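# Free jammed laminating pouch and lay it flat

## Task

Pull the stuck laminating pouch out of the laminator; the rollers stay locked unless the RELEASE key is being pressed and held. Leave the pouch lying flat and entirely on the table, not touching or resting on or beneath the laminator, and at a good distance from the laminator's power cord. The laminator must finish upright with all of it on the table. Then open the grippers and pull the arms away. The result must hold without the robot supporting anything.

## Robot and tools

Robot: two arms, left_arm and right_arm, facing each other across a table. Their names are not image sides. left_arm's base sits at (+0.057, +0.466, +0.117) m on the +y side with quat_wxyz (+0.556, 0, 0, -0.831). right_arm's base is at (+0.076, -0.438, +0.140) m with quat_wxyz (+0.722, 0, 0, +0.692). Each has a two-finger gripper and a wrist camera: cam_left_wrist and cam_right_wrist, 504x504 pixels each.

Frame: one scene frame for everything. Origin at the table centre, +z up, table surface at z = +0.020 m. On each gripper the fingers extend along its local +x and open and close along its local y. The reported end_effector_position is the spot between the finger pads, about 3-4 cm short of the tips. Printed positions can be somewhat off, more so when an arm is stretched far.

Row layout (used by both motion tools): one flat list of 16 numbers covering both arms: left x, y, z, qw, qx, qy, qz, opening, then right x, y, z, qw, qx, qy, qz, opening. x, y, z are an absolute gripper position in metres in the scene frame; the quaternion is an absolute orientation, w first. Opening runs -1 to +1: +1 is fully open (0.088 m), empty fingers touch near -0.80, and anything lower adds nothing. Allow at least 0.5 s for a full close. A target more than 0.6 m away from the arm's last reported position along any gripper axis gets the call refused. Every control step the commanded pose is limited to 70 mm and 16 degrees from where the gripper actually is; position wins over orientation if both cannot be met. To hold an arm still, resend its last reported pose and intended opening each call; to keep an orientation, repeat your own target quaternion rather than the drifted reported one.

execute_actions: argument actions, a list with zero or one item, plus optional pictures (boolean). An empty list just reports state. An action {"rows": [...], "steps": n} plays 1-15 rows, one per control step of 1/30 s, with n at most 15 (default 15); if rows run out the last repeats. A wait {"steps": n} (n up to 300) sends nothing and returns once n steps have passed since the previous result, your reply time included. After an action each arm only continues to its last clipped pose, so check the result and send the remainder.

move: target is one 16-number row of absolute poses as above; speed is the path top speed in m/s, 0.002 to 0.5 (default 0.25), rotation capped at twice that in rad/s. Each gripper travels a straight line; both finish together within 0.5 to 10 s, and anything longer is cut at 10 s. It does not avoid obstacles or the other arm and can overshoot speed near full reach. The opening applies from the start. Its result adds a move: line with the ending (done, off_target, moving, held, fault) and limits (paced means the pose was clipped; held means steps were blocked, after which the arm may jump fast), plus each gripper's remaining distance.

wait: seconds, 0 to 10; sends nothing new. zoom_image: camera (cam_left_wrist or cam_right_wrist) and region [x0, y0, x1, y1] in pixels from the top-left, no larger than 504 by 504. read_manual: only licence text, no motion. finished_scene: scene number; ends and grades the current scene irreversibly, so call it only when the pouch is placed and the arms are clear.

Reading results: a state line per arm gives pose and velocities. grip_measured is the finger opening on the command scale (the last Joint positions value is it in metres); readings may be about 1 mm off. To keep hold of something, command an opening well below grip_measured; the lower, the tighter, up to about 34 N per pad. A pose unreachable line or HELD marks steps the clearance check altered or blocked. A Hand target line shows where the controller is currently heading. Joint friction may leave the gripper short or slightly tilted, and tiny moves may not happen; verify after each move. The simulation keeps running while you think.

Suggested order: look and zoom to find the laminator, the RELEASE key, the pouch end sticking out and the cord. Press and keep pressing RELEASE with one gripper (e.g. closed fingers pressing down) while the other grips the pouch edge and draws it out slowly. Carry it to open table away from laminator and cord, lower it flat, open, and lift both arms away.

Avoid: arms touching or shoving each other; knocking anything off the table or tipping the laminator; fast contacts or targets set far past a contact (harder impact); dropping or slamming the pouch. Joint load limits (N m): waist 17.4, shoulder 21.6, elbow 21.5, wrist pitch 5.67, wrist yaw 5.65, wrist roll 5.3; reaching one halts that arm 10 s. Long holding heats motors: a MOTOR HOT warning appears from 50 °C, and at 95 °C the arm is held, possibly losing power and going limp. Joint ranges (rad): waist -3.054 to 3.054, shoulder 0 to 3.142, elbow 0 to 2.356, wrist pitch and yaw -1.571 to 1.571, wrist roll -3.142 to 3.142.

Each tool is called after "Call:" as name(argument=value, ...), one argument or row to a line, values as JSON.

## Session

Call:
execute_actions(
  actions=[],
)

Scene clock: 0.00 s of 5200.00 s.
left_arm: end_effector_position=(+0.0315, +0.2706, +0.4047) grip_measured=+0.834 end_effector_quat_wxyz=(+0.590, +0.491, -0.060, -0.638) end_effector_velocity=(+0.002, +0.002, -0.004) end_effector_angular_velocity=(+0.020, -0.026, -0.001) | right_arm: end_effector_position=(-0.0554, -0.2656, +0.1731) grip_measured=+0.824 end_effector_quat_wxyz=(-0.026, -0.332, +0.744, +0.579) end_effector_velocity=(-0.000, -0.002, +0.004) end_effector_angular_velocity=(-0.039, -0.009, -0.016)
Joint positions: left_arm=[-0.224  0.757  1.078 -1.101 -0.662  0.363  0.08 ] | right_arm=[ 0.1    2.121  0.939 -1.333 -0.94  -0.685  0.079]
Joint velocities: left_arm=[-0.002  0.002 -0.002 -0.022 -0.007  0.007 -0.   ] | right_arm=[-0.002 -0.002 -0.002 -0.022 -0.007  0.022 -0.   ]
Motor temperatures (°C, as the motors report them): left_arm=[24 23 20 22 24 21] | right_arm=[21 22 22 22 20 24]
Heat: left arm: hottest waist 24 °C (+0.0 °C/min); right arm: hottest wrist roll 24 °C (+0.0 °C/min).
Hand target (left_arm): +0.032, +0.271, +0.405; +0.590, +0.491, -0.060, -0.638
Hand target (right_arm): -0.055, -0.266, +0.173; -0.026, -0.332, +0.744, +0.579

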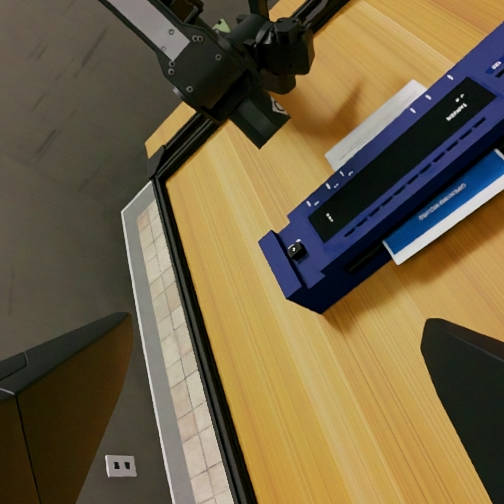

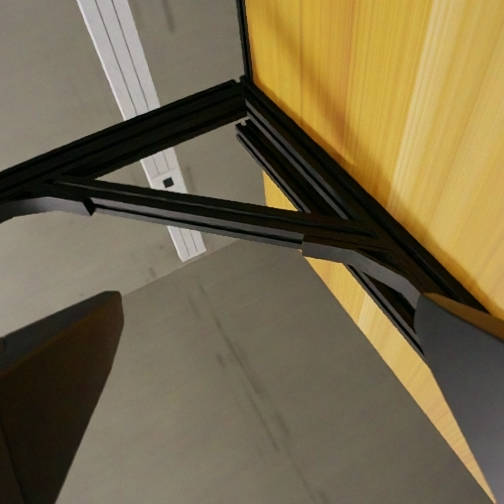

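Call:
move(
  target=[0.0,0.22,0.45,0.641,0.299,0.299,-0.641,-0.055,-0.24,0.30,-0.026,-0.332,0.744,0.579],
)

Call:
move(
  target=[0.0,0.22,0.45,0.641,0.299,0.299,-0.641,1,-0.055,-0.24,0.30,-0.026,-0.332,0.744,0.579,1],
)


Scene clock: 8.77 s of 5200.00 s.
left_arm: end_effector_position=(+0.0013, +0.2215, +0.4480) grip_measured=+0.997 end_effector_quat_wxyz=(+0.640, +0.303, +0.296, -0.641) end_effector_velocity=(+0.003, +0.001, +0.004) end_effector_angular_velocity=(-0.013, +0.000, +0.028) | right_arm: end_effector_position=(-0.0560, -0.2407, +0.2977) grip_measured=+0.988 end_effector_quat_wxyz=(+0.080, -0.294, +0.729, +0.612) end_effector_velocity=(-0.000, -0.001, +0.003) end_effector_angular_velocity=(-0.004, +0.004, -0.010)
Joint positions: left_arm=[ 0.032  1.168  1.582 -1.321 -0.231 -0.272  0.088] | right_arm=[ 0.081  1.66   1.098 -1.566 -0.974 -0.373  0.087]
Joint velocities: left_arm=[-0.002 -0.002  0.012 -0.007 -0.022 -0.022  0.   ] | right_arm=[-0.002 -0.012 -0.002 -0.007 -0.007  0.007 -0.   ]
Motor temperatures (°C, as the motors report them): left_arm=[24 23 21 23 24 21] | right_arm=[21 23 23 23 20 24]
Heat: left arm: hottest waist 24 °C (+0.0 °C/min); right arm: hottest wrist roll 24 °C (+0.0 °C/min).
Hand target (left_arm): +0.000, +0.220, +0.450; +0.640, +0.299, +0.300, -0.641
Hand target (right_arm): -0.056, -0.240, +0.301; +0.083, -0.290, +0.728, +0.616
Off the commanded pose (left_arm): 0.003 m, 1 deg.
Off the commanded pose (right_arm): 0.003 m, 14 deg.
joint sent to its limit (right arm) — the command would take joint 4 (wrist pitch) past its lower limit, so that joint was sent only as far as its limit.
After step 90, 3.70 s passed at rest.
move: off_target (right_arm)

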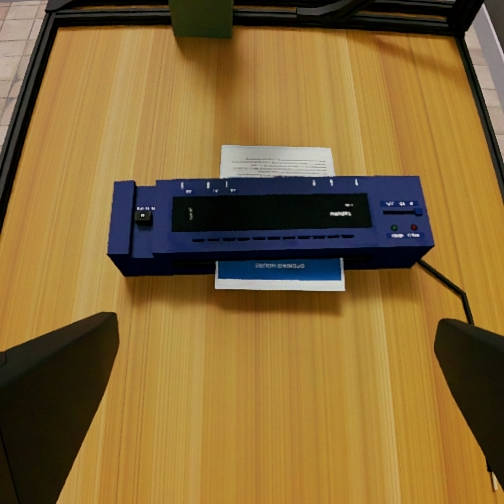

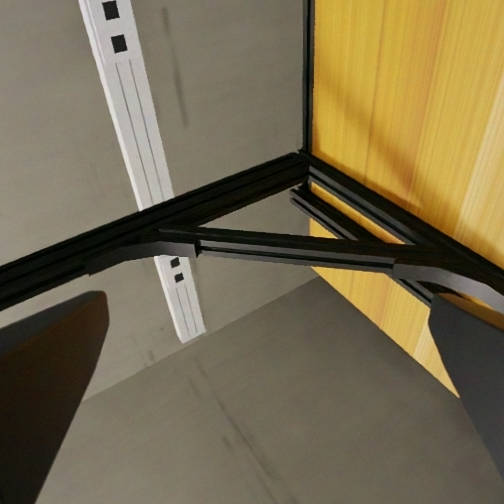

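Call:
move(
  target=[0.0,0.22,0.45,0.641,0.299,0.299,-0.641,1,0.0,-0.22,0.45,0.641,-0.299,0.299,0.641,1],
  speed=0.4,
)

Call:
zoom_image(
  camera="cam_left_wrist",
  region=[90,130,290,310],
)

Call:
zoom_image(
  camera="cam_left_wrist",
  region=[280,130,500,330],
)

Scene clock: 14.03 s of 5200.00 s.
left_arm: end_effector_position=(+0.0012, +0.2214, +0.4479) grip_measured=+0.997 end_effector_quat_wxyz=(+0.641, +0.302, +0.298, -0.640) end_effector_velocity=(+0.001, +0.002, -0.001) end_effector_angular_velocity=(+0.005, +0.006, +0.019) | right_arm: end_effector_position=(-0.0016, -0.2201, +0.4488) grip_measured=+0.988 end_effector_quat_wxyz=(+0.638, -0.299, +0.301, +0.643) end_effector_velocity=(+0.000, -0.002, -0.001) end_effector_angular_velocity=(-0.003, -0.014, +0.009)
Joint positions: left_arm=[ 0.032  1.169  1.583 -1.322 -0.23  -0.276  0.088] | right_arm=[ 0.605  1.083  1.444 -1.314  0.342  0.452  0.087]
Joint velocities: left_arm=[-0.002 -0.002 -0.002 -0.007 -0.007 -0.022  0.   ] | right_arm=[ 0.007 -0.002 -0.002 -0.007  0.007 -0.007  0.   ]
Motor temperatures (°C, as the motors report them): left_arm=[24 23 22 23 24 21] | right_arm=[21 24 23 23 20 24]
Heat: left arm: hottest waist 24 °C (+0.0 °C/min); right arm: hottest shoulder 24 °C (+0.0 °C/min).
Hand target (left_arm): +0.000, +0.220, +0.450; +0.641, +0.299, +0.299, -0.641
Hand target (right_arm): -0.001, -0.221, +0.451; +0.639, -0.295, +0.300, +0.644
Off the commanded pose (left_arm): 0.003 m, 0 deg.
Off the commanded pose (right_arm): 0.002 m, 1 deg.
move: done

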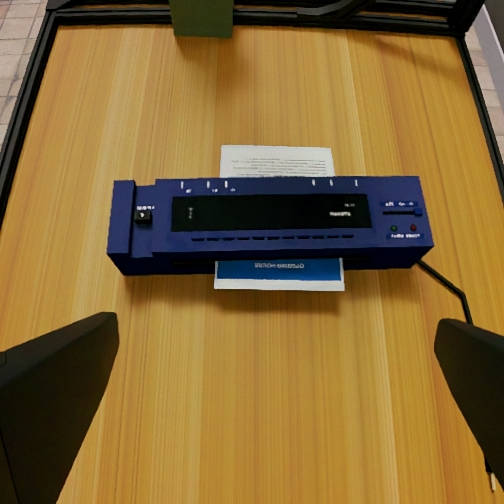

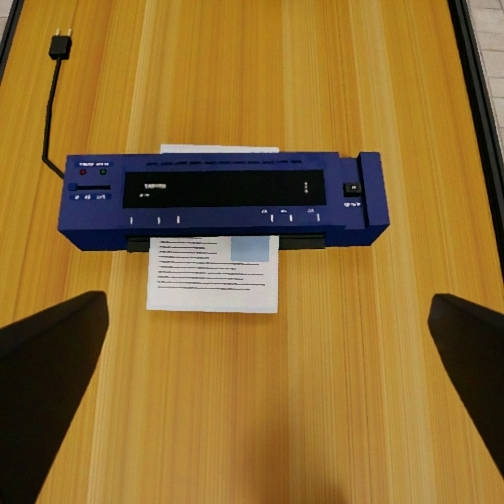

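Region (90, 130, 290, 310) of cam_left_wrist's 504x504 image, scaled by 2.520, with more detail than that image has; it fills the top 454 rows of this view, and the rest is white.

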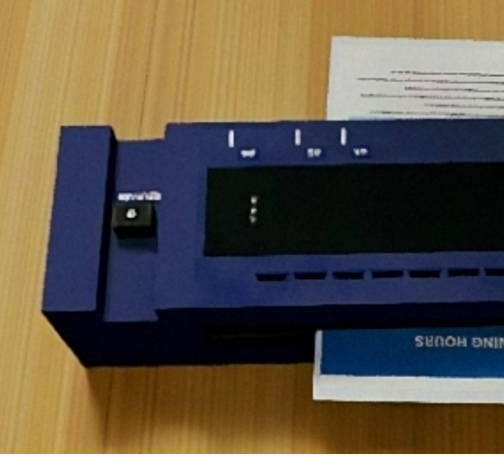

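Region (280, 130, 500, 330) of cam_left_wrist's 504x504 image, scaled by 2.291, with more detail than that image has; it fills the top 458 rows of this view, and the rest is white.

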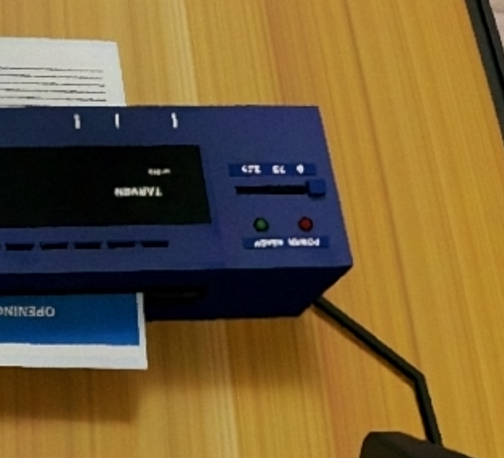

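Call:
move(
  target=[0.13,0.06,0.22,0.354,0.612,0.612,-0.354,-1,-0.03,-0.2,0.15,0.539,-0.28,0.196,0.77,1],
)

Scene clock: 38.97 s of 5200.00 s.
left_arm: end_effector_position=(+0.1292, +0.0649, +0.2247) grip_measured=-0.798 end_effector_quat_wxyz=(+0.462, +0.556, +0.528, -0.446) end_effector_velocity=(+0.000, -0.000, -0.003) end_effector_angular_velocity=(+0.003, -0.008, +0.004) | right_arm: end_effector_position=(-0.0319, -0.1968, +0.1550) grip_measured=+0.988 end_effector_quat_wxyz=(+0.540, -0.273, +0.193, +0.772) end_effector_velocity=(-0.001, -0.004, -0.007) end_effector_angular_velocity=(-0.016, -0.012, +0.028)
Joint positions: left_arm=[ 0.544  2.283  2.12  -1.575 -0.071  0.158  0.   ] | right_arm=[0.52  1.297 0.108 0.503 0.1   0.084 0.087]
Joint velocities: left_arm=[-0.002  0.002 -0.007  0.007 -0.007 -0.007  0.   ] | right_arm=[-0.002  0.027 -0.012  0.022 -0.022 -0.022 -0.   ]
Motor temperatures (°C, as the motors report them): left_arm=[24 24 25 24 24 22] | right_arm=[21 23 26 25 20 24]
Heat: left arm: hottest elbow 25 °C (+1.5 °C/min); right arm: hottest elbow 26 °C (+3.1 °C/min).
Hand target (left_arm): +0.130, +0.063, +0.221; +0.459, +0.561, +0.527, -0.444
Hand target (right_arm): -0.030, -0.200, +0.150; +0.538, -0.281, +0.196, +0.770
Off the commanded pose (left_arm): 0.007 m, 20 deg; orientation clipped at the last step of the last action.
Off the commanded pose (right_arm): 0.006 m, 1 deg.
joint sent to its limit (left arm) — the command would take joint 4 (wrist pitch) past its lower limit, so that joint was sent only as far as its limit.
After step 90, 18.93 s passed at rest.
move: off_target (left_arm); limits=paced

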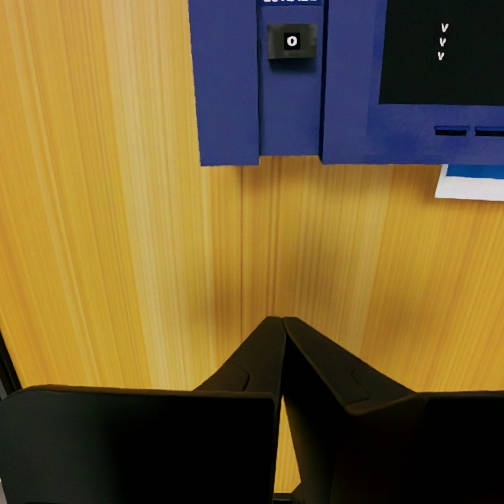

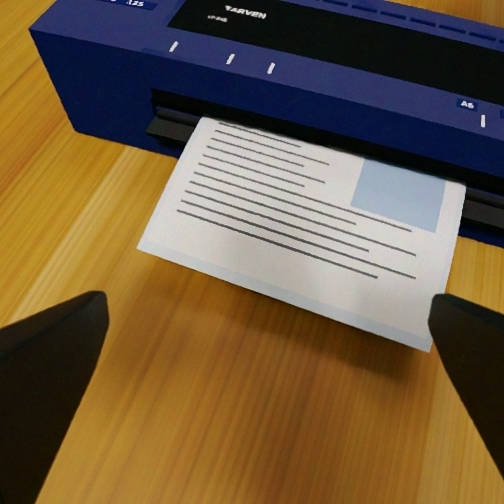

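Call:
move(
  target=[0.122,0.02,0.165,0.561,0.431,0.431,-0.561,-1,-0.053,-0.19,0.095,0.27,-0.653,-0.27,0.653,-0.1],
  speed=0.35,
)

Scene clock: 66.07 s of 5200.00 s.
left_arm: end_effector_position=(+0.1224, +0.0191, +0.1577) grip_measured=-0.798 end_effector_quat_wxyz=(+0.558, +0.437, +0.432, -0.557) end_effector_velocity=(+0.000, -0.003, +0.004) end_effector_angular_velocity=(-0.016, -0.011, -0.008) | right_arm: end_effector_position=(-0.0531, -0.1901, +0.0956) grip_measured=-0.100 end_effector_quat_wxyz=(+0.274, -0.650, -0.268, +0.656) end_effector_velocity=(+0.003, -0.002, -0.003) end_effector_angular_velocity=(-0.009, -0.031, +0.014)
Joint positions: left_arm=[ 0.549  2.123  1.578 -0.781  0.033  0.157  0.   ] | right_arm=[ 0.782  1.819  0.272  0.616  0.495 -0.987  0.034]
Joint velocities: left_arm=[-0.002 -0.007  0.002  0.007 -0.007  0.007  0.   ] | right_arm=[ 0.002  0.007 -0.002 -0.007  0.007 -0.022 -0.   ]
Motor temperatures (°C, as the motors report them): left_arm=[24 31 26 23 24 22] | right_arm=[21 23 26 28 20 24]
Heat: left arm: hottest shoulder 31 °C (+7.1 °C/min); right arm: hottest wrist pitch 28 °C (+4.1 °C/min).
Hand target (left_arm): +0.122, +0.020, +0.164; +0.562, +0.430, +0.431, -0.560
Hand target (right_arm): -0.054, -0.190, +0.094; -0.271, +0.653, +0.270, -0.654
Off the commanded pose (left_arm): 0.007 m, 1 deg.
Off the commanded pose (right_arm): 0.001 m, 1 deg.
After step 90, 21.67 s passed at rest.
move: done

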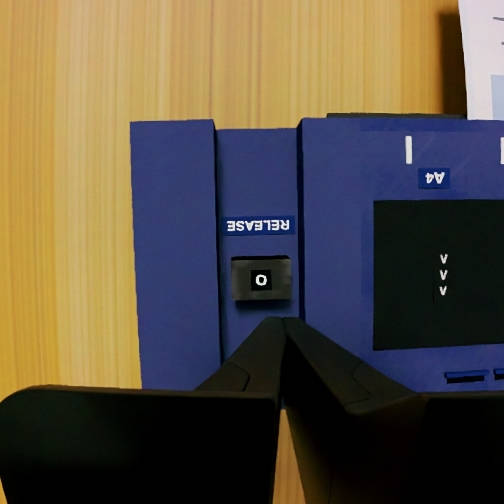

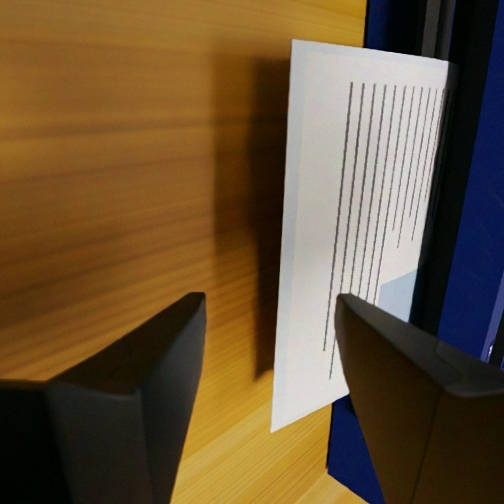

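Call:
move(
  target=[0.127,0.007,0.148,0.561,0.431,0.431,-0.561,-1,-0.053,-0.158,0.075,0.27,-0.653,-0.27,0.653,-0.1],
  speed=0.1,
)

Scene clock: 78.47 s of 5200.00 s.
left_arm: end_effector_position=(+0.1265, +0.0103, +0.1514) grip_measured=-0.798 end_effector_quat_wxyz=(+0.563, +0.432, +0.430, -0.559) end_effector_velocity=(+0.003, -0.003, +0.004) end_effector_angular_velocity=(-0.016, -0.008, +0.011) | right_arm: end_effector_position=(-0.0536, -0.1579, +0.0782) grip_measured=-0.100 end_effector_quat_wxyz=(+0.275, -0.651, -0.272, +0.654) end_effector_velocity=(-0.001, +0.003, +0.001) end_effector_angular_velocity=(+0.010, -0.001, +0.013)
Joint positions: left_arm=[ 0.555  2.156  1.6   -0.757  0.036  0.157  0.   ] | right_arm=[ 0.686  1.994  0.361  0.746  0.441 -1.081  0.034]
Joint velocities: left_arm=[ 0.002 -0.002  0.007  0.007 -0.007 -0.007  0.   ] | right_arm=[-0.007  0.007  0.002  0.022 -0.007 -0.022 -0.   ]
Motor temperatures (°C, as the motors report them): left_arm=[24 36 26 24 24 22] | right_arm=[21 23 25 28 20 24]
Heat: left arm: hottest shoulder 36 °C (+12.1 °C/min); right arm: hottest wrist pitch 28 °C (+4.0 °C/min).
Hand target (left_arm): +0.127, +0.007, +0.148; +0.561, +0.431, +0.431, -0.561
Hand target (right_arm): -0.053, -0.158, +0.075; -0.270, +0.653, +0.270, -0.653
Off the commanded pose (left_arm): 0.005 m, 0 deg.
Off the commanded pose (right_arm): 0.003 m, 1 deg.
After step 90, 8.57 s passed at rest.
move: done

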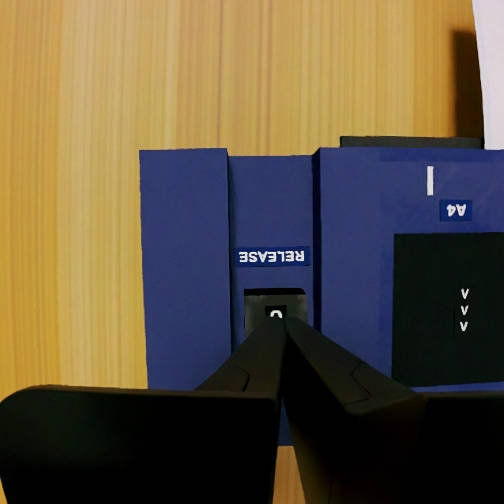

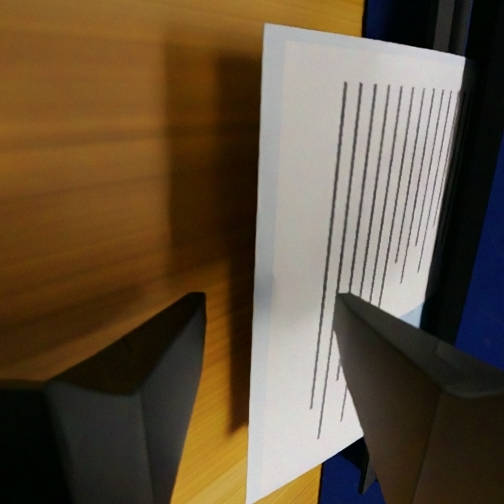

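Call:
move(
  target=[0.127,0.002,0.145,0.561,0.431,0.431,-0.561,-1,-0.053,-0.133,0.069,0.27,-0.653,-0.27,0.653,-0.1],
  speed=0.05,
)

Scene clock: 85.90 s of 5200.00 s.
left_arm: end_effector_position=(+0.1273, +0.0051, +0.1488) grip_measured=-0.798 end_effector_quat_wxyz=(+0.563, +0.431, +0.429, -0.559) end_effector_velocity=(+0.003, -0.002, +0.002) end_effector_angular_velocity=(-0.009, -0.025, -0.004) | right_arm: end_effector_position=(-0.0538, -0.1336, +0.0723) grip_measured=-0.100 end_effector_quat_wxyz=(+0.274, -0.651, -0.272, +0.654) end_effector_velocity=(-0.000, -0.005, -0.006) end_effector_angular_velocity=(-0.038, +0.003, +0.022)
Joint positions: left_arm=[ 0.555  2.177  1.624 -0.757  0.036  0.157  0.   ] | right_arm=[ 0.624  2.058  0.441  0.751  0.399 -1.134  0.034]
Joint velocities: left_arm=[-0.002 -0.002  0.002  0.007 -0.022  0.007  0.   ] | right_arm=[-0.007  0.002 -0.002 -0.022 -0.037 -0.007 -0.   ]
Motor temperatures (°C, as the motors report them): left_arm=[24 36 27 24 24 22] | right_arm=[21 23 25 28 20 24]
Heat: left arm: hottest shoulder 36 °C (+12.0 °C/min); right arm: hottest wrist pitch 28 °C (+3.0 °C/min).
Hand target (left_arm): +0.127, +0.002, +0.145; +0.561, +0.431, +0.431, -0.561
Hand target (right_arm): -0.053, -0.133, +0.069; -0.271, +0.653, +0.270, -0.653
Off the commanded pose (left_arm): 0.005 m, 0 deg.
Off the commanded pose (right_arm): 0.003 m, 1 deg.
After step 90, 3.60 s passed at rest.
move: done

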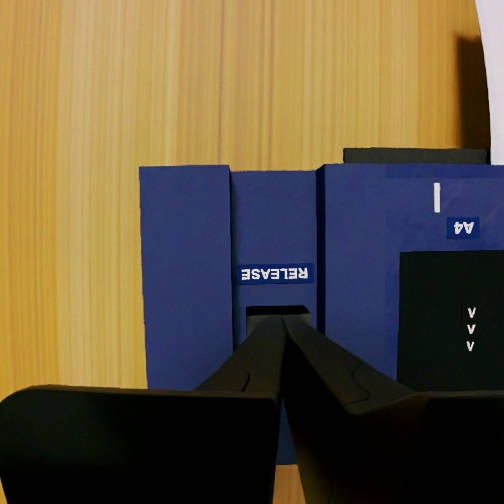

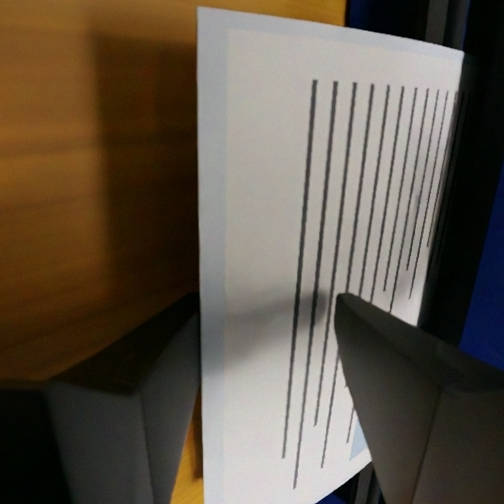

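Call:
move(
  target=[0.127,0.003,0.132,0.561,0.431,0.431,-0.561,-1,-0.053,-0.118,0.074,0.27,-0.653,-0.27,0.653,-0.1],
  speed=0.03,
)

Scene clock: 93.10 s of 5200.00 s.
left_arm: end_effector_position=(+0.1283, -0.0015, +0.1456) grip_measured=-0.798 end_effector_quat_wxyz=(+0.570, +0.424, +0.420, -0.564) end_effector_velocity=(+0.002, +0.002, -0.000) end_effector_angular_velocity=(+0.008, -0.004, +0.012) | right_arm: end_effector_position=(-0.0542, -0.1251, +0.0712) grip_measured=-0.100 end_effector_quat_wxyz=(+0.261, -0.655, -0.269, +0.657) end_effector_velocity=(+0.000, -0.002, -0.003) end_effector_angular_velocity=(-0.024, +0.010, +0.001)
Joint positions: left_arm=[ 0.555  2.186  1.617 -0.713  0.036  0.157  0.   ] | right_arm=[ 0.598  2.058  0.481  0.696  0.369 -1.16   0.034]
Joint velocities: left_arm=[ 0.002 -0.002 -0.002 -0.007 -0.007 -0.007  0.   ] | right_arm=[-0.007 -0.002  0.002 -0.022 -0.022  0.007 -0.   ]
Motor temperatures (°C, as the motors report them): left_arm=[24 36 27 24 24 22] | right_arm=[21 24 25 28 20 24]
Heat: left arm: hottest shoulder 36 °C (+11.2 °C/min); right arm: hottest wrist pitch 28 °C (+2.0 °C/min).
Hand target (left_arm): +0.127, +0.003, +0.132; +0.561, +0.431, +0.431, -0.561
Hand target (right_arm): -0.053, -0.118, +0.074; -0.270, +0.654, +0.270, -0.653
Off the commanded pose (left_arm): 0.014 m, 2 deg.
Off the commanded pose (right_arm): 0.008 m, 1 deg.
After step 90, 3.33 s passed at rest.
move: off_target (left_arm)

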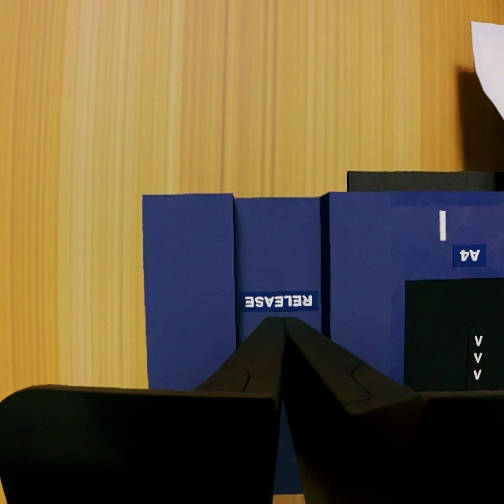

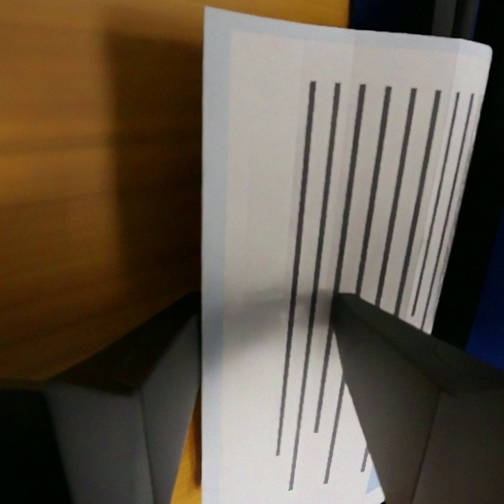

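Call:
move(
  target=[0.127,0.012,0.158,0.561,0.431,0.431,-0.561,-1,-0.053,-0.136,0.072,0.27,-0.653,-0.27,0.653,-0.1],
  speed=0.05,
)

Call:
move(
  target=[0.127,0.012,0.158,0.561,0.431,0.431,-0.561,-1,-0.053,-0.130,0.098,0.27,-0.653,-0.27,0.653,-0.1],
  speed=0.03,
)

Scene clock: 99.10 s of 5200.00 s.
left_arm: end_effector_position=(+0.1272, +0.0100, +0.1520) grip_measured=-0.798 end_effector_quat_wxyz=(+0.561, +0.433, +0.433, -0.557) end_effector_velocity=(+0.003, -0.002, -0.000) end_effector_angular_velocity=(-0.006, -0.006, +0.011) | right_arm: end_effector_position=(-0.0531, -0.1349, +0.0705) grip_measured=-0.100 end_effector_quat_wxyz=(+0.268, -0.654, -0.270, +0.654) end_effector_velocity=(+0.003, -0.002, -0.002) end_effector_angular_velocity=(-0.007, -0.017, -0.002)
Joint positions: left_arm=[ 0.557  2.163  1.617 -0.775  0.036  0.157  0.   ] | right_arm=[ 0.623  2.058  0.442  0.736  0.396 -1.136  0.034]
Joint velocities: left_arm=[ 0.002  0.002  0.002  0.007 -0.007 -0.007  0.   ] | right_arm=[-0.002  0.002 -0.002 -0.007  0.007 -0.007 -0.   ]
Motor temperatures (°C, as the motors report them): left_arm=[24 36 27 24 24 22] | right_arm=[21 25 25 28 20 24]
Heat: left arm: hottest shoulder 36 °C (+11.2 °C/min); right arm: hottest wrist pitch 28 °C (+2.0 °C/min).
Hand target (left_arm): +0.127, +0.012, +0.158; +0.561, +0.431, +0.431, -0.561
Hand target (right_arm): -0.053, -0.136, +0.072; -0.270, +0.653, +0.270, -0.654
Off the commanded pose (left_arm): 0.006 m, 1 deg.
Off the commanded pose (right_arm): 0.002 m, 0 deg.
After step 90, 2.17 s passed at rest.
move: done

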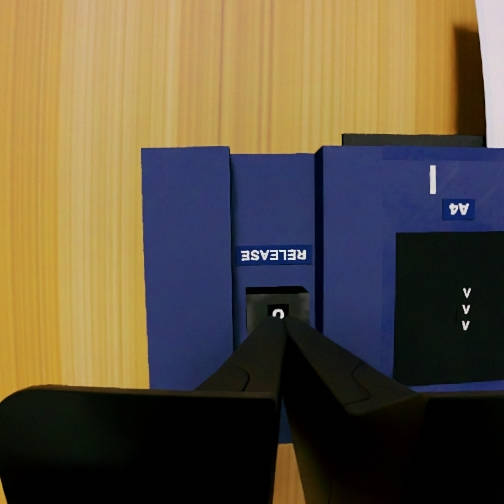

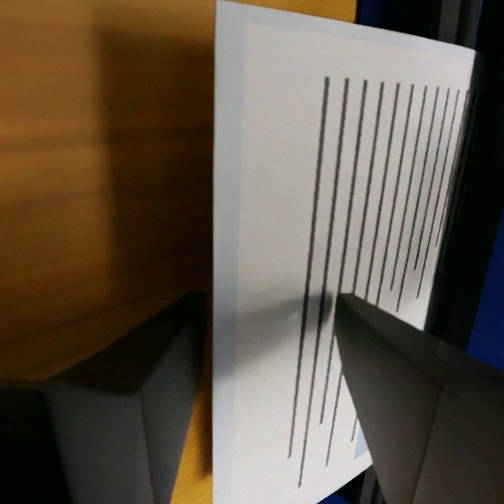

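Scene clock: 100.33 s of 5200.00 s.
left_arm: end_effector_position=(+0.1271, +0.0101, +0.1520) grip_measured=-0.798 end_effector_quat_wxyz=(+0.561, +0.434, +0.433, -0.557) end_effector_velocity=(-0.001, +0.005, -0.001) end_effector_angular_velocity=(+0.023, -0.002, +0.006) | right_arm: end_effector_position=(-0.0527, -0.1336, +0.0941) grip_measured=-0.100 end_effector_quat_wxyz=(+0.265, -0.657, -0.268, +0.653) end_effector_velocity=(-0.001, -0.006, -0.004) end_effector_angular_velocity=(-0.036, +0.002, +0.011)
Joint positions: left_arm=[ 0.557  2.163  1.617 -0.776  0.036  0.157  0.   ] | right_arm=[ 0.618  1.919  0.45   0.583  0.393 -1.14   0.034]
Joint velocities: left_arm=[-0.002 -0.002 -0.002 -0.022 -0.007 -0.007  0.   ] | right_arm=[ 0.002 -0.007 -0.002 -0.037 -0.022  0.007 -0.   ]
Motor temperatures (°C, as the motors report them): left_arm=[24 36 27 24 24 22] | right_arm=[21 25 25 28 20 24]
Heat: left arm: hottest shoulder 36 °C (+11.1 °C/min); right arm: hottest wrist pitch 28 °C (+2.0 °C/min).
Hand target (left_arm): +0.127, +0.012, +0.158; +0.561, +0.431, +0.431, -0.561
Hand target (right_arm): -0.053, -0.130, +0.098; -0.270, +0.654, +0.270, -0.653
Off the commanded pose (left_arm): 0.006 m, 1 deg.
Off the commanded pose (right_arm): 0.005 m, 1 deg.
move: done

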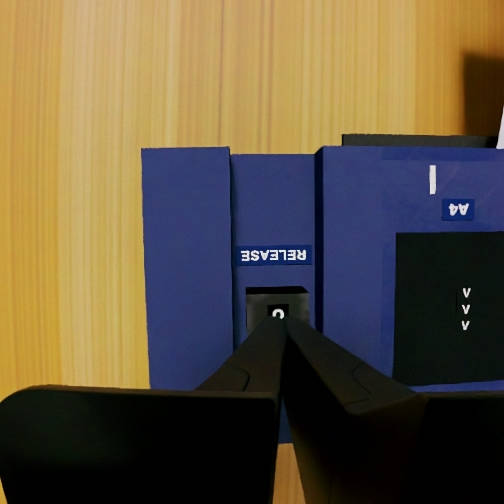

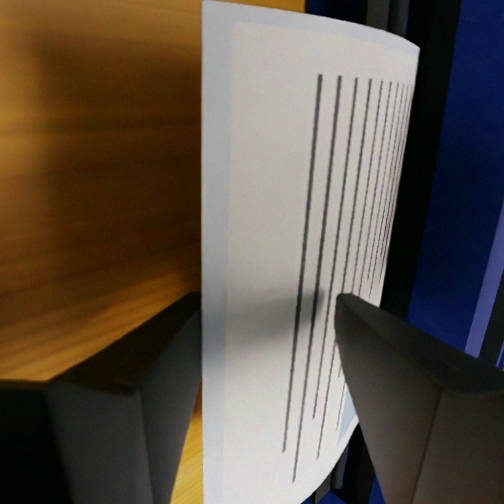

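Call:
execute_actions(
  actions=[
    {"rows":[[0.127,0.012,0.152,0.561,0.431,0.431,-0.561,-1,-0.053,-0.132,0.095,0.27,-0.653,-0.27,0.653,-0.17],[0.127,0.012,0.15,0.561,0.431,0.431,-0.561,-1,-0.053,-0.133,0.094,0.27,-0.653,-0.27,0.653,-0.24],[0.127,0.012,0.148,0.561,0.431,0.431,-0.561,-1,-0.053,-0.134,0.093,0.27,-0.653,-0.27,0.653,-0.3],[0.127,0.012,0.147,0.561,0.431,0.431,-0.561,-1,-0.053,-0.135,0.092,0.27,-0.653,-0.27,0.653,-0.36],[0.127,0.012,0.146,0.561,0.431,0.431,-0.561,-1,-0.053,-0.136,0.091,0.27,-0.653,-0.27,0.653,-0.42],[0.127,0.012,0.145,0.561,0.431,0.431,-0.561,-1,-0.053,-0.137,0.09,0.27,-0.653,-0.27,0.653,-0.48],[0.127,0.012,0.144,0.561,0.431,0.431,-0.561,-1,-0.053,-0.138,0.089,0.27,-0.653,-0.27,0.653,-0.54],[0.127,0.012,0.143,0.561,0.431,0.431,-0.561,-1,-0.053,-0.139,0.088,0.27,-0.653,-0.27,0.653,-0.6],[0.127,0.012,0.142,0.561,0.431,0.431,-0.561,-1,-0.053,-0.14,0.087,0.27,-0.653,-0.27,0.653,-0.65],[0.127,0.012,0.141,0.561,0.431,0.431,-0.561,-1,-0.053,-0.141,0.086,0.27,-0.653,-0.27,0.653,-0.7],[0.127,0.012,0.14,0.561,0.431,0.431,-0.561,-1,-0.053,-0.142,0.085,0.27,-0.653,-0.27,0.653,-0.74],[0.127,0.012,0.139,0.561,0.431,0.431,-0.561,-1,-0.053,-0.142,0.085,0.27,-0.653,-0.27,0.653,-0.77],[0.127,0.012,0.138,0.561,0.431,0.431,-0.561,-1,-0.053,-0.142,0.085,0.27,-0.653,-0.27,0.653,-0.8],[0.127,0.012,0.137,0.561,0.431,0.431,-0.561,-1,-0.053,-0.142,0.085,0.27,-0.653,-0.27,0.653,-0.85],[0.127,0.012,0.136,0.561,0.431,0.431,-0.561,-1,-0.053,-0.142,0.085,0.27,-0.653,-0.27,0.653,-0.9]]},
  ],
  pictures=false,
)

Call:
move(
  target=[0.127,0.013,0.132,0.561,0.431,0.431,-0.561,-1,-0.053,-0.142,0.085,0.27,-0.653,-0.27,0.653,-1],
  speed=0.03,
)

Scene clock: 113.63 s of 5200.00 s.
left_arm: end_effector_position=(+0.1271, +0.0104, +0.1429) grip_measured=-0.798 end_effector_quat_wxyz=(+0.564, +0.430, +0.429, -0.559) end_effector_velocity=(+0.002, +0.004, -0.017) end_effector_angular_velocity=(-0.016, -0.012, -0.003) | right_arm: end_effector_position=(-0.0526, -0.1399, +0.0887) grip_measured=-0.778 end_effector_quat_wxyz=(+0.273, -0.652, -0.272, +0.653) end_effector_velocity=(+0.001, +0.011, +0.010) end_effector_angular_velocity=(+0.074, +0.001, -0.015)
Joint positions: left_arm=[ 0.557  2.163  1.575 -0.72   0.036  0.157  0.   ] | right_arm=[ 0.636  1.95   0.417  0.66   0.409 -1.124  0.001]
Joint velocities: left_arm=[ 0.002 -0.002 -0.081  0.095 -0.007  0.007  0.   ] | right_arm=[-0.007  0.007 -0.002  0.081  0.037 -0.022 -0.066]
Motor temperatures (°C, as the motors report them): left_arm=[24 41 26 24 24 22] | right_arm=[21 26 25 28 20 24]
Heat: left arm: hottest shoulder 41 °C (+13.1 °C/min); right arm: hottest wrist pitch 28 °C (+1.0 °C/min).
Hand target (left_arm): +0.127, +0.012, +0.136; +0.561, +0.431, +0.431, -0.561
Hand target (right_arm): -0.053, -0.142, +0.085; -0.270, +0.653, +0.270, -0.654
Off the commanded pose (left_arm): 0.007 m, 0 deg.
Off the commanded pose (right_arm): 0.004 m, 0 deg.
Steps of this call (steps 1 to 90: nothing new was sent; then 9.80 s passed at rest; steps 91 to 105: all 15 steps of this action). Readings (end_effector_position):
91: left_arm (+0.1271, +0.0104, +0.1516) | right_arm (-0.0527, -0.1335, +0.0942)
92: left_arm (+0.1271, +0.0105, +0.1508) | right_arm (-0.0527, -0.1334, +0.0943)
94: left_arm (+0.1272, +0.0098, +0.1493) | right_arm (-0.0528, -0.1342, +0.0944)
98: left_arm (+0.1270, +0.0107, +0.1460) | right_arm (-0.0529, -0.1393, +0.0910)
105: the state above

Scene clock: 114.57 s of 5200.00 s.
left_arm: end_effector_position=(+0.1271, +0.0108, +0.1389) grip_measured=-0.798 end_effector_quat_wxyz=(+0.566, +0.429, +0.427, -0.560) end_effector_velocity=(-0.000, +0.002, +0.002) end_effector_angular_velocity=(+0.004, -0.009, -0.008) | right_arm: end_effector_position=(-0.0526, -0.1393, +0.0893) grip_measured=-0.803 end_effector_quat_wxyz=(+0.279, -0.650, -0.269, +0.653) end_effector_velocity=(+0.001, -0.001, -0.000) end_effector_angular_velocity=(-0.003, -0.004, -0.007)
Joint positions: left_arm=[ 0.557  2.163  1.557 -0.696  0.037  0.157  0.   ] | right_arm=[ 0.636  1.951  0.417  0.666  0.413 -1.114  0.   ]
Joint velocities: left_arm=[-0.002 -0.007 -0.002 -0.007 -0.007  0.007  0.   ] | right_arm=[ 0.002 -0.002 -0.002 -0.007  0.007  0.007  0.   ]
Motor temperatures (°C, as the motors report them): left_arm=[24 41 26 24 24 22] | right_arm=[21 26 25 28 20 24]
Heat: left arm: hottest shoulder 41 °C (+13.1 °C/min); right arm: hottest wrist pitch 28 °C (+1.0 °C/min).
Hand target (left_arm): +0.127, +0.013, +0.132; +0.561, +0.431, +0.431, -0.561
Hand target (right_arm): -0.053, -0.142, +0.085; -0.270, +0.654, +0.270, -0.653
Off the commanded pose (left_arm): 0.007 m, 1 deg.
Off the commanded pose (right_arm): 0.005 m, 1 deg.
move: done

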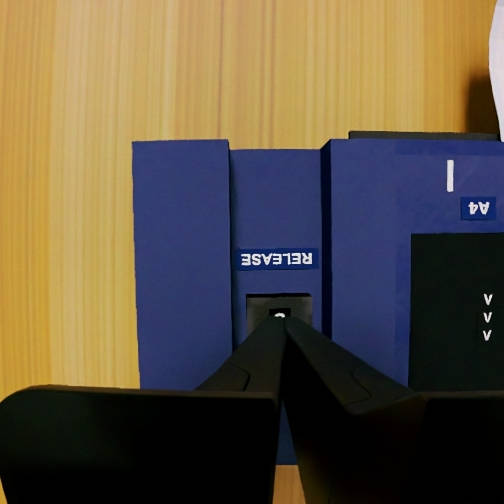

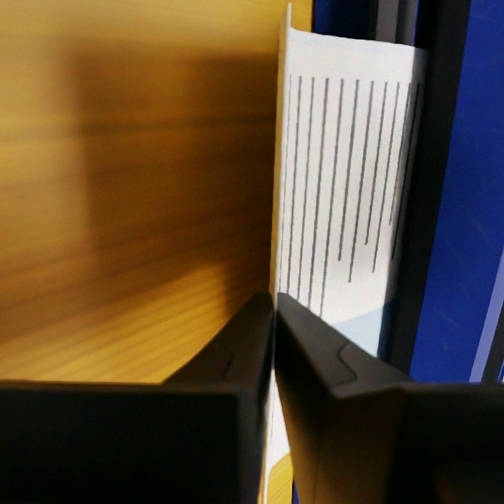

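Call:
move(
  target=[0.127,0.013,0.126,0.561,0.431,0.431,-0.561,-1,-0.053,-0.165,0.085,0.27,-0.653,-0.27,0.653,-1],
  speed=0.02,
)

Scene clock: 119.07 s of 5200.00 s.
left_arm: end_effector_position=(+0.1274, +0.0087, +0.1366) grip_measured=-0.798 end_effector_quat_wxyz=(+0.569, +0.425, +0.422, -0.563) end_effector_velocity=(+0.004, +0.005, -0.002) end_effector_angular_velocity=(+0.025, -0.011, +0.030) | right_arm: end_effector_position=(-0.0521, -0.1599, +0.0873) grip_measured=-0.803 end_effector_quat_wxyz=(+0.281, -0.652, -0.268, +0.650) end_effector_velocity=(-0.001, -0.002, -0.001) end_effector_angular_velocity=(-0.010, -0.026, +0.033)
Joint positions: left_arm=[ 0.557  2.164  1.545 -0.668  0.037  0.157  0.   ] | right_arm=[ 0.694  1.934  0.354  0.688  0.459 -1.063  0.   ]
Joint velocities: left_arm=[ 0.002  0.002  0.002 -0.022 -0.022 -0.022  0.   ] | right_arm=[ 0.002 -0.002 -0.002 -0.007 -0.007 -0.037  0.   ]
Motor temperatures (°C, as the motors report them): left_arm=[24 40 26 24 24 22] | right_arm=[21 26 25 28 20 24]
Heat: left arm: hottest shoulder 40 °C (+11.2 °C/min); right arm: hottest wrist pitch 28 °C (+1.0 °C/min).
Hand target (left_arm): +0.127, +0.013, +0.126; +0.561, +0.431, +0.431, -0.561
Hand target (right_arm): -0.053, -0.165, +0.085; -0.270, +0.654, +0.270, -0.654
Off the commanded pose (left_arm): 0.011 m, 2 deg.
Off the commanded pose (right_arm): 0.006 m, 1 deg.
move: off_target (left_arm)

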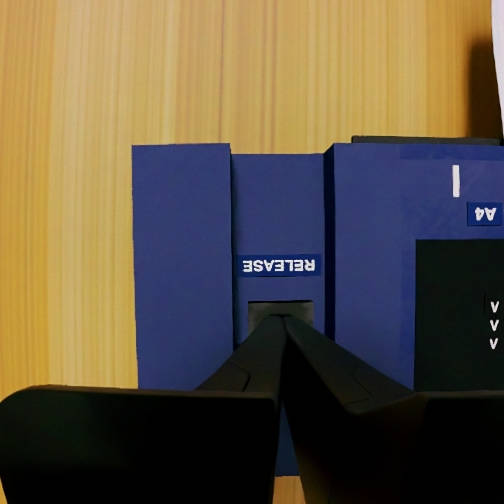

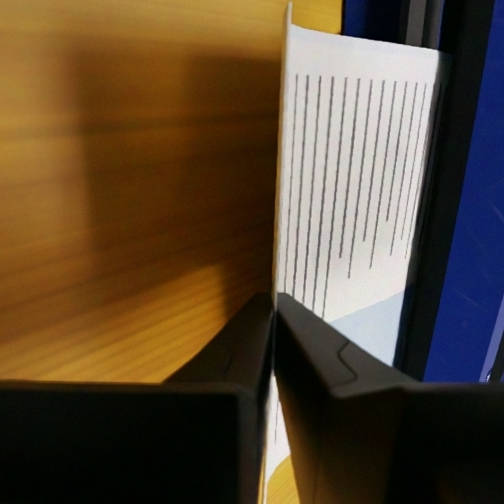

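Call:
move(
  target=[0.127,0.014,0.126,0.561,0.431,0.431,-0.561,-1,-0.053,-0.235,0.088,0.27,-0.653,-0.27,0.653,-1],
  speed=0.03,
)

Scene clock: 125.17 s of 5200.00 s.
left_arm: end_effector_position=(+0.1269, +0.0096, +0.1352) grip_measured=-0.798 end_effector_quat_wxyz=(+0.568, +0.424, +0.424, -0.564) end_effector_velocity=(-0.000, +0.001, -0.001) end_effector_angular_velocity=(+0.008, -0.004, +0.007) | right_arm: end_effector_position=(-0.0538, -0.2236, +0.0945) grip_measured=-0.801 end_effector_quat_wxyz=(+0.295, -0.650, -0.270, +0.646) end_effector_velocity=(-0.004, -0.004, -0.002) end_effector_angular_velocity=(-0.022, +0.007, +0.019)
Joint positions: left_arm=[ 0.558  2.164  1.539 -0.665  0.042  0.157  0.   ] | right_arm=[ 0.95   1.802  0.198  0.602  0.631 -0.814  0.   ]
Joint velocities: left_arm=[-0.002  0.002  0.002 -0.007 -0.007 -0.007  0.   ] | right_arm=[ 0.012 -0.007  0.002 -0.022 -0.022  0.007  0.   ]
Motor temperatures (°C, as the motors report them): left_arm=[24 40 26 24 24 22] | right_arm=[21 27 25 28 20 24]
Heat: left arm: hottest shoulder 40 °C (+9.1 °C/min); right arm: hottest wrist pitch 28 °C (+0.0 °C/min).
Hand target (left_arm): +0.127, +0.014, +0.126; +0.561, +0.431, +0.431, -0.561
Hand target (right_arm): -0.053, -0.235, +0.088; -0.270, +0.654, +0.269, -0.653
Off the commanded pose (left_arm): 0.010 m, 1 deg.
Off the commanded pose (right_arm): 0.013 m, 3 deg.
move: off_target (left_arm, right_arm)

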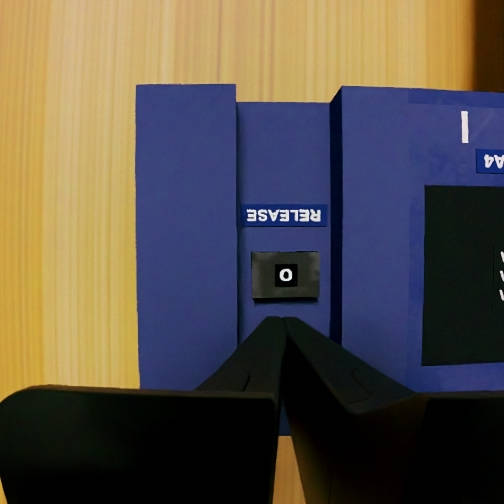

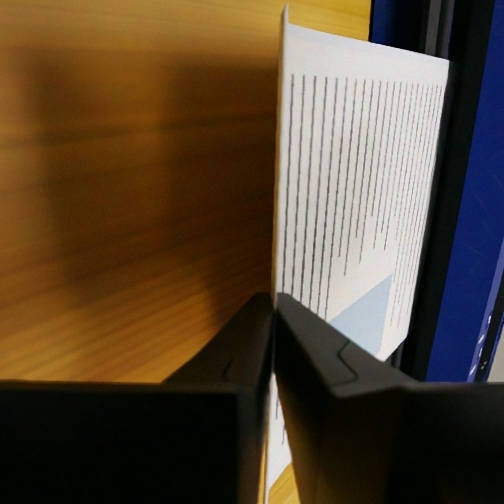

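Call:
move(
  target=[0.126,0.012,0.162,0.561,0.431,0.431,-0.561,-1,-0.053,-0.218,0.08,0.27,-0.653,-0.27,0.653,-1],
  speed=0.05,
)

Call:
move(
  target=[0.126,-0.008,0.16,0.561,0.431,0.431,-0.561,-1,-0.053,-0.218,0.08,0.27,-0.653,-0.27,0.653,-1],
  speed=0.05,
)

Scene clock: 128.77 s of 5200.00 s.
left_arm: end_effector_position=(+0.1258, +0.0162, +0.1499) grip_measured=-0.798 end_effector_quat_wxyz=(+0.554, +0.436, +0.441, -0.555) end_effector_velocity=(-0.001, +0.005, -0.001) end_effector_angular_velocity=(+0.023, -0.002, +0.006) | right_arm: end_effector_position=(-0.0547, -0.2161, +0.0837) grip_measured=-0.804 end_effector_quat_wxyz=(+0.281, -0.648, -0.270, +0.655) end_effector_velocity=(-0.000, -0.003, -0.003) end_effector_angular_velocity=(-0.022, -0.003, +0.015)
Joint positions: left_arm=[ 0.558  2.157  1.603 -0.788  0.042  0.157  0.   ] | right_arm=[ 0.895  1.887  0.208  0.705  0.568 -0.879  0.   ]
Joint velocities: left_arm=[-0.002 -0.002 -0.002 -0.022 -0.007 -0.007  0.   ] | right_arm=[-0.002  0.002 -0.002 -0.007 -0.022 -0.007  0.   ]
Motor temperatures (°C, as the motors report them): left_arm=[24 40 26 24 24 22] | right_arm=[21 26 25 28 20 24]
Heat: left arm: hottest shoulder 40 °C (+8.0 °C/min); right arm: hottest wrist pitch 28 °C (+0.0 °C/min).
Hand target (left_arm): +0.126, +0.012, +0.162; +0.561, +0.431, +0.431, -0.561
Hand target (right_arm): -0.053, -0.218, +0.080; -0.270, +0.653, +0.270, -0.653
Off the commanded pose (left_arm): 0.013 m, 2 deg.
Off the commanded pose (right_arm): 0.005 m, 1 deg.
move: off_target (left_arm)

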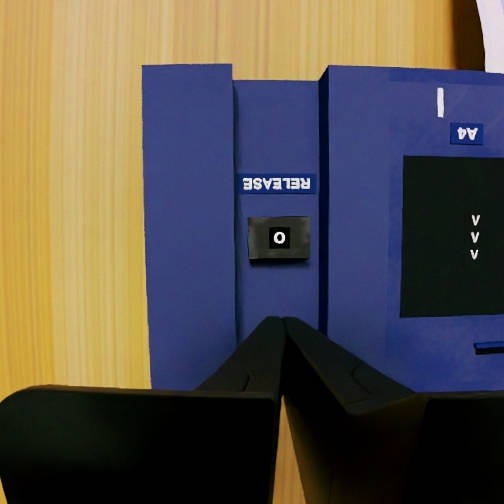

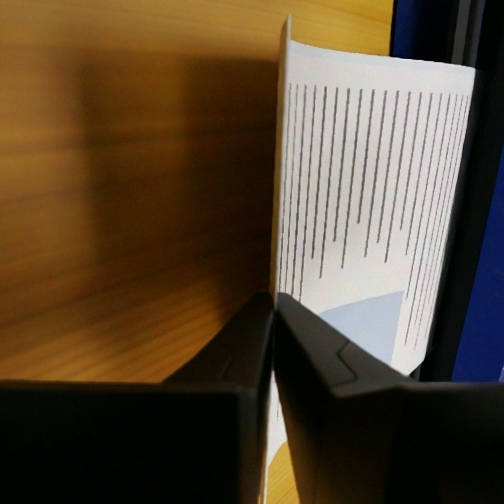

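Scene clock: 129.63 s of 5200.00 s.
left_arm: end_effector_position=(+0.1269, -0.0060, +0.1645) grip_measured=-0.798 end_effector_quat_wxyz=(+0.562, +0.429, +0.428, -0.563) end_effector_velocity=(-0.000, -0.000, -0.002) end_effector_angular_velocity=(+0.011, -0.014, +0.020) | right_arm: end_effector_position=(-0.0547, -0.2160, +0.0837) grip_measured=-0.804 end_effector_quat_wxyz=(+0.281, -0.648, -0.270, +0.655) end_effector_velocity=(-0.001, +0.002, +0.002) end_effector_angular_velocity=(+0.013, -0.011, +0.009)
Joint positions: left_arm=[ 0.553  2.198  1.72  -0.827  0.042  0.157  0.   ] | right_arm=[ 0.895  1.887  0.208  0.705  0.568 -0.88   0.   ]
Joint velocities: left_arm=[-0.007  0.007  0.007 -0.007 -0.022 -0.022  0.   ] | right_arm=[-0.002 -0.002  0.002  0.007  0.007 -0.022  0.   ]
Motor temperatures (°C, as the motors report them): left_arm=[24 40 26 24 24 22] | right_arm=[21 26 25 28 20 24]
Heat: left arm: hottest shoulder 40 °C (+7.1 °C/min); right arm: hottest wrist pitch 28 °C (+0.0 °C/min).
Hand target (left_arm): +0.126, -0.008, +0.160; +0.561, +0.431, +0.431, -0.561
Hand target (right_arm): -0.053, -0.218, +0.080; -0.270, +0.654, +0.270, -0.653
Off the commanded pose (left_arm): 0.005 m, 0 deg.
Off the commanded pose (right_arm): 0.005 m, 1 deg.
move: done

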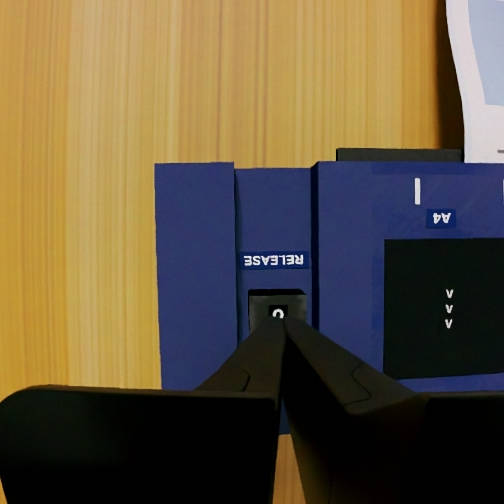

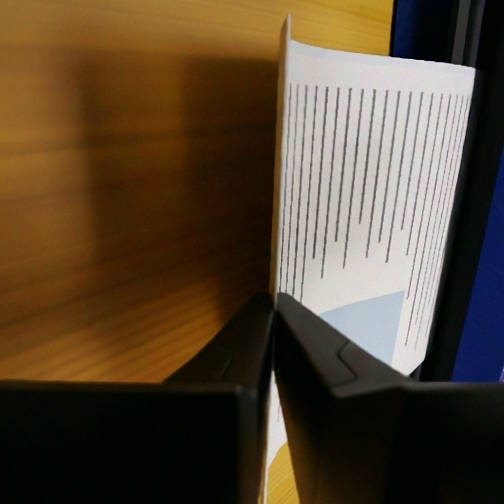

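Call:
move(
  target=[0.126,-0.007,0.14,0.561,0.431,0.431,-0.561,-1,-0.053,-0.218,0.08,0.27,-0.653,-0.27,0.653,-1],
  speed=0.04,
)

Call:
move(
  target=[0.126,-0.002,0.116,0.561,0.431,0.431,-0.561,-1,-0.053,-0.218,0.08,0.27,-0.653,-0.27,0.653,-1],
  speed=0.02,
)

Scene clock: 135.30 s of 5200.00 s.
left_arm: end_effector_position=(+0.1274, -0.0098, +0.1505) grip_measured=-0.798 end_effector_quat_wxyz=(+0.566, +0.426, +0.423, -0.565) end_effector_velocity=(-0.000, +0.002, -0.000) end_effector_angular_velocity=(+0.008, -0.008, -0.007) | right_arm: end_effector_position=(-0.0547, -0.2160, +0.0837) grip_measured=-0.804 end_effector_quat_wxyz=(+0.281, -0.647, -0.269, +0.655) end_effector_velocity=(+0.004, +0.001, +0.001) end_effector_angular_velocity=(+0.009, -0.023, -0.010)
Joint positions: left_arm=[ 0.552  2.217  1.69  -0.764  0.042  0.157  0.   ] | right_arm=[ 0.894  1.887  0.208  0.705  0.567 -0.879  0.   ]
Joint velocities: left_arm=[-0.002 -0.002 -0.002 -0.007 -0.007  0.007  0.   ] | right_arm=[-0.002 -0.002 -0.002 -0.007  0.022 -0.007  0.   ]
Motor temperatures (°C, as the motors report them): left_arm=[24 40 27 24 24 22] | right_arm=[21 26 24 28 20 24]
Heat: left arm: hottest shoulder 40 °C (+5.1 °C/min); right arm: hottest wrist pitch 28 °C (+0.0 °C/min).
Hand target (left_arm): +0.126, -0.007, +0.140; +0.561, +0.431, +0.431, -0.561
Hand target (right_arm): -0.053, -0.218, +0.080; -0.270, +0.653, +0.270, -0.653
Off the commanded pose (left_arm): 0.011 m, 1 deg.
Off the commanded pose (right_arm): 0.005 m, 1 deg.
move: off_target (left_arm)

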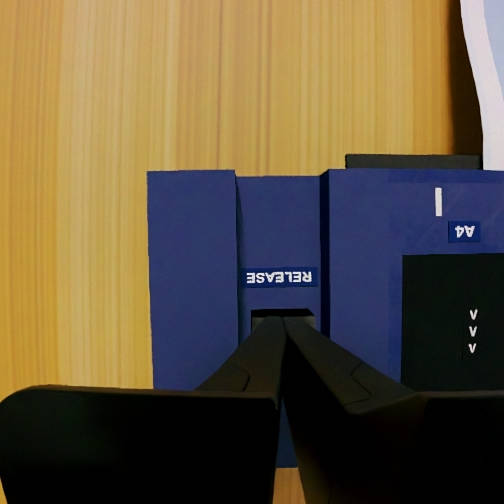

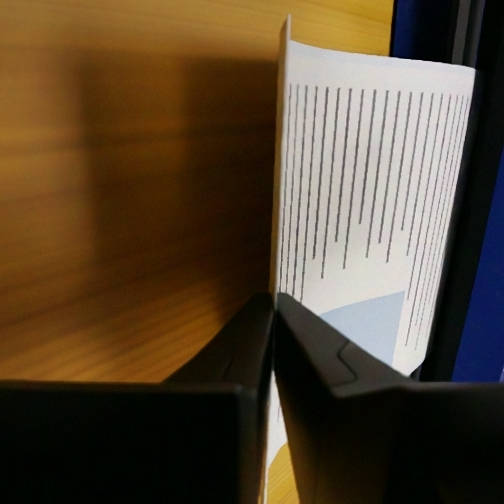

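Scene clock: 137.30 s of 5200.00 s.
left_arm: end_effector_position=(+0.1272, -0.0091, +0.1355) grip_measured=-0.798 end_effector_quat_wxyz=(+0.571, +0.420, +0.416, -0.569) end_effector_velocity=(+0.002, -0.001, +0.001) end_effector_angular_velocity=(-0.004, -0.020, +0.011) | right_arm: end_effector_position=(-0.0548, -0.2159, +0.0837) grip_measured=-0.804 end_effector_quat_wxyz=(+0.281, -0.647, -0.269, +0.656) end_effector_velocity=(+0.003, -0.003, -0.003) end_effector_angular_velocity=(-0.019, -0.018, +0.007)
Joint positions: left_arm=[ 0.552  2.217  1.622 -0.673  0.042  0.157  0.   ] | right_arm=[ 0.894  1.887  0.208  0.706  0.567 -0.88   0.   ]
Joint velocities: left_arm=[-0.002 -0.002 -0.002  0.007 -0.022 -0.007  0.   ] | right_arm=[-0.002 -0.002 -0.002 -0.022 -0.007 -0.007  0.   ]
Motor temperatures (°C, as the motors report them): left_arm=[24 40 26 24 24 22] | right_arm=[21 26 24 27 20 24]
Heat: left arm: hottest shoulder 40 °C (+4.1 °C/min); right arm: hottest wrist pitch 27 °C (-1.0 °C/min).
Hand target (left_arm): +0.126, -0.001, +0.117; +0.561, +0.431, +0.431, -0.561
Hand target (right_arm): -0.053, -0.218, +0.080; -0.270, +0.653, +0.270, -0.653
Off the commanded pose (left_arm): 0.021 m, 3 deg.
Off the commanded pose (right_arm): 0.005 m, 1 deg.
move: off_target (left_arm)

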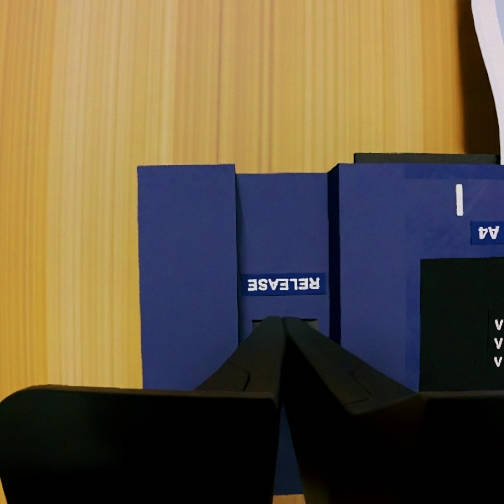

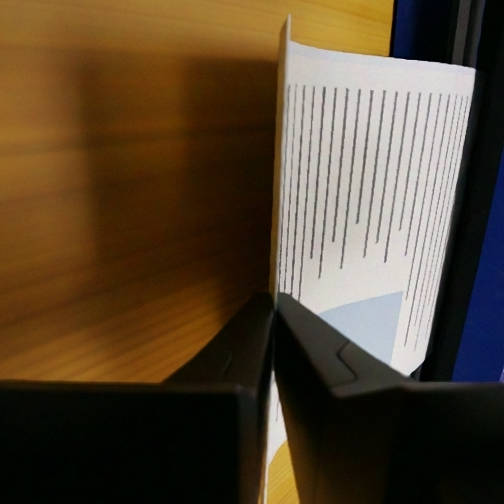

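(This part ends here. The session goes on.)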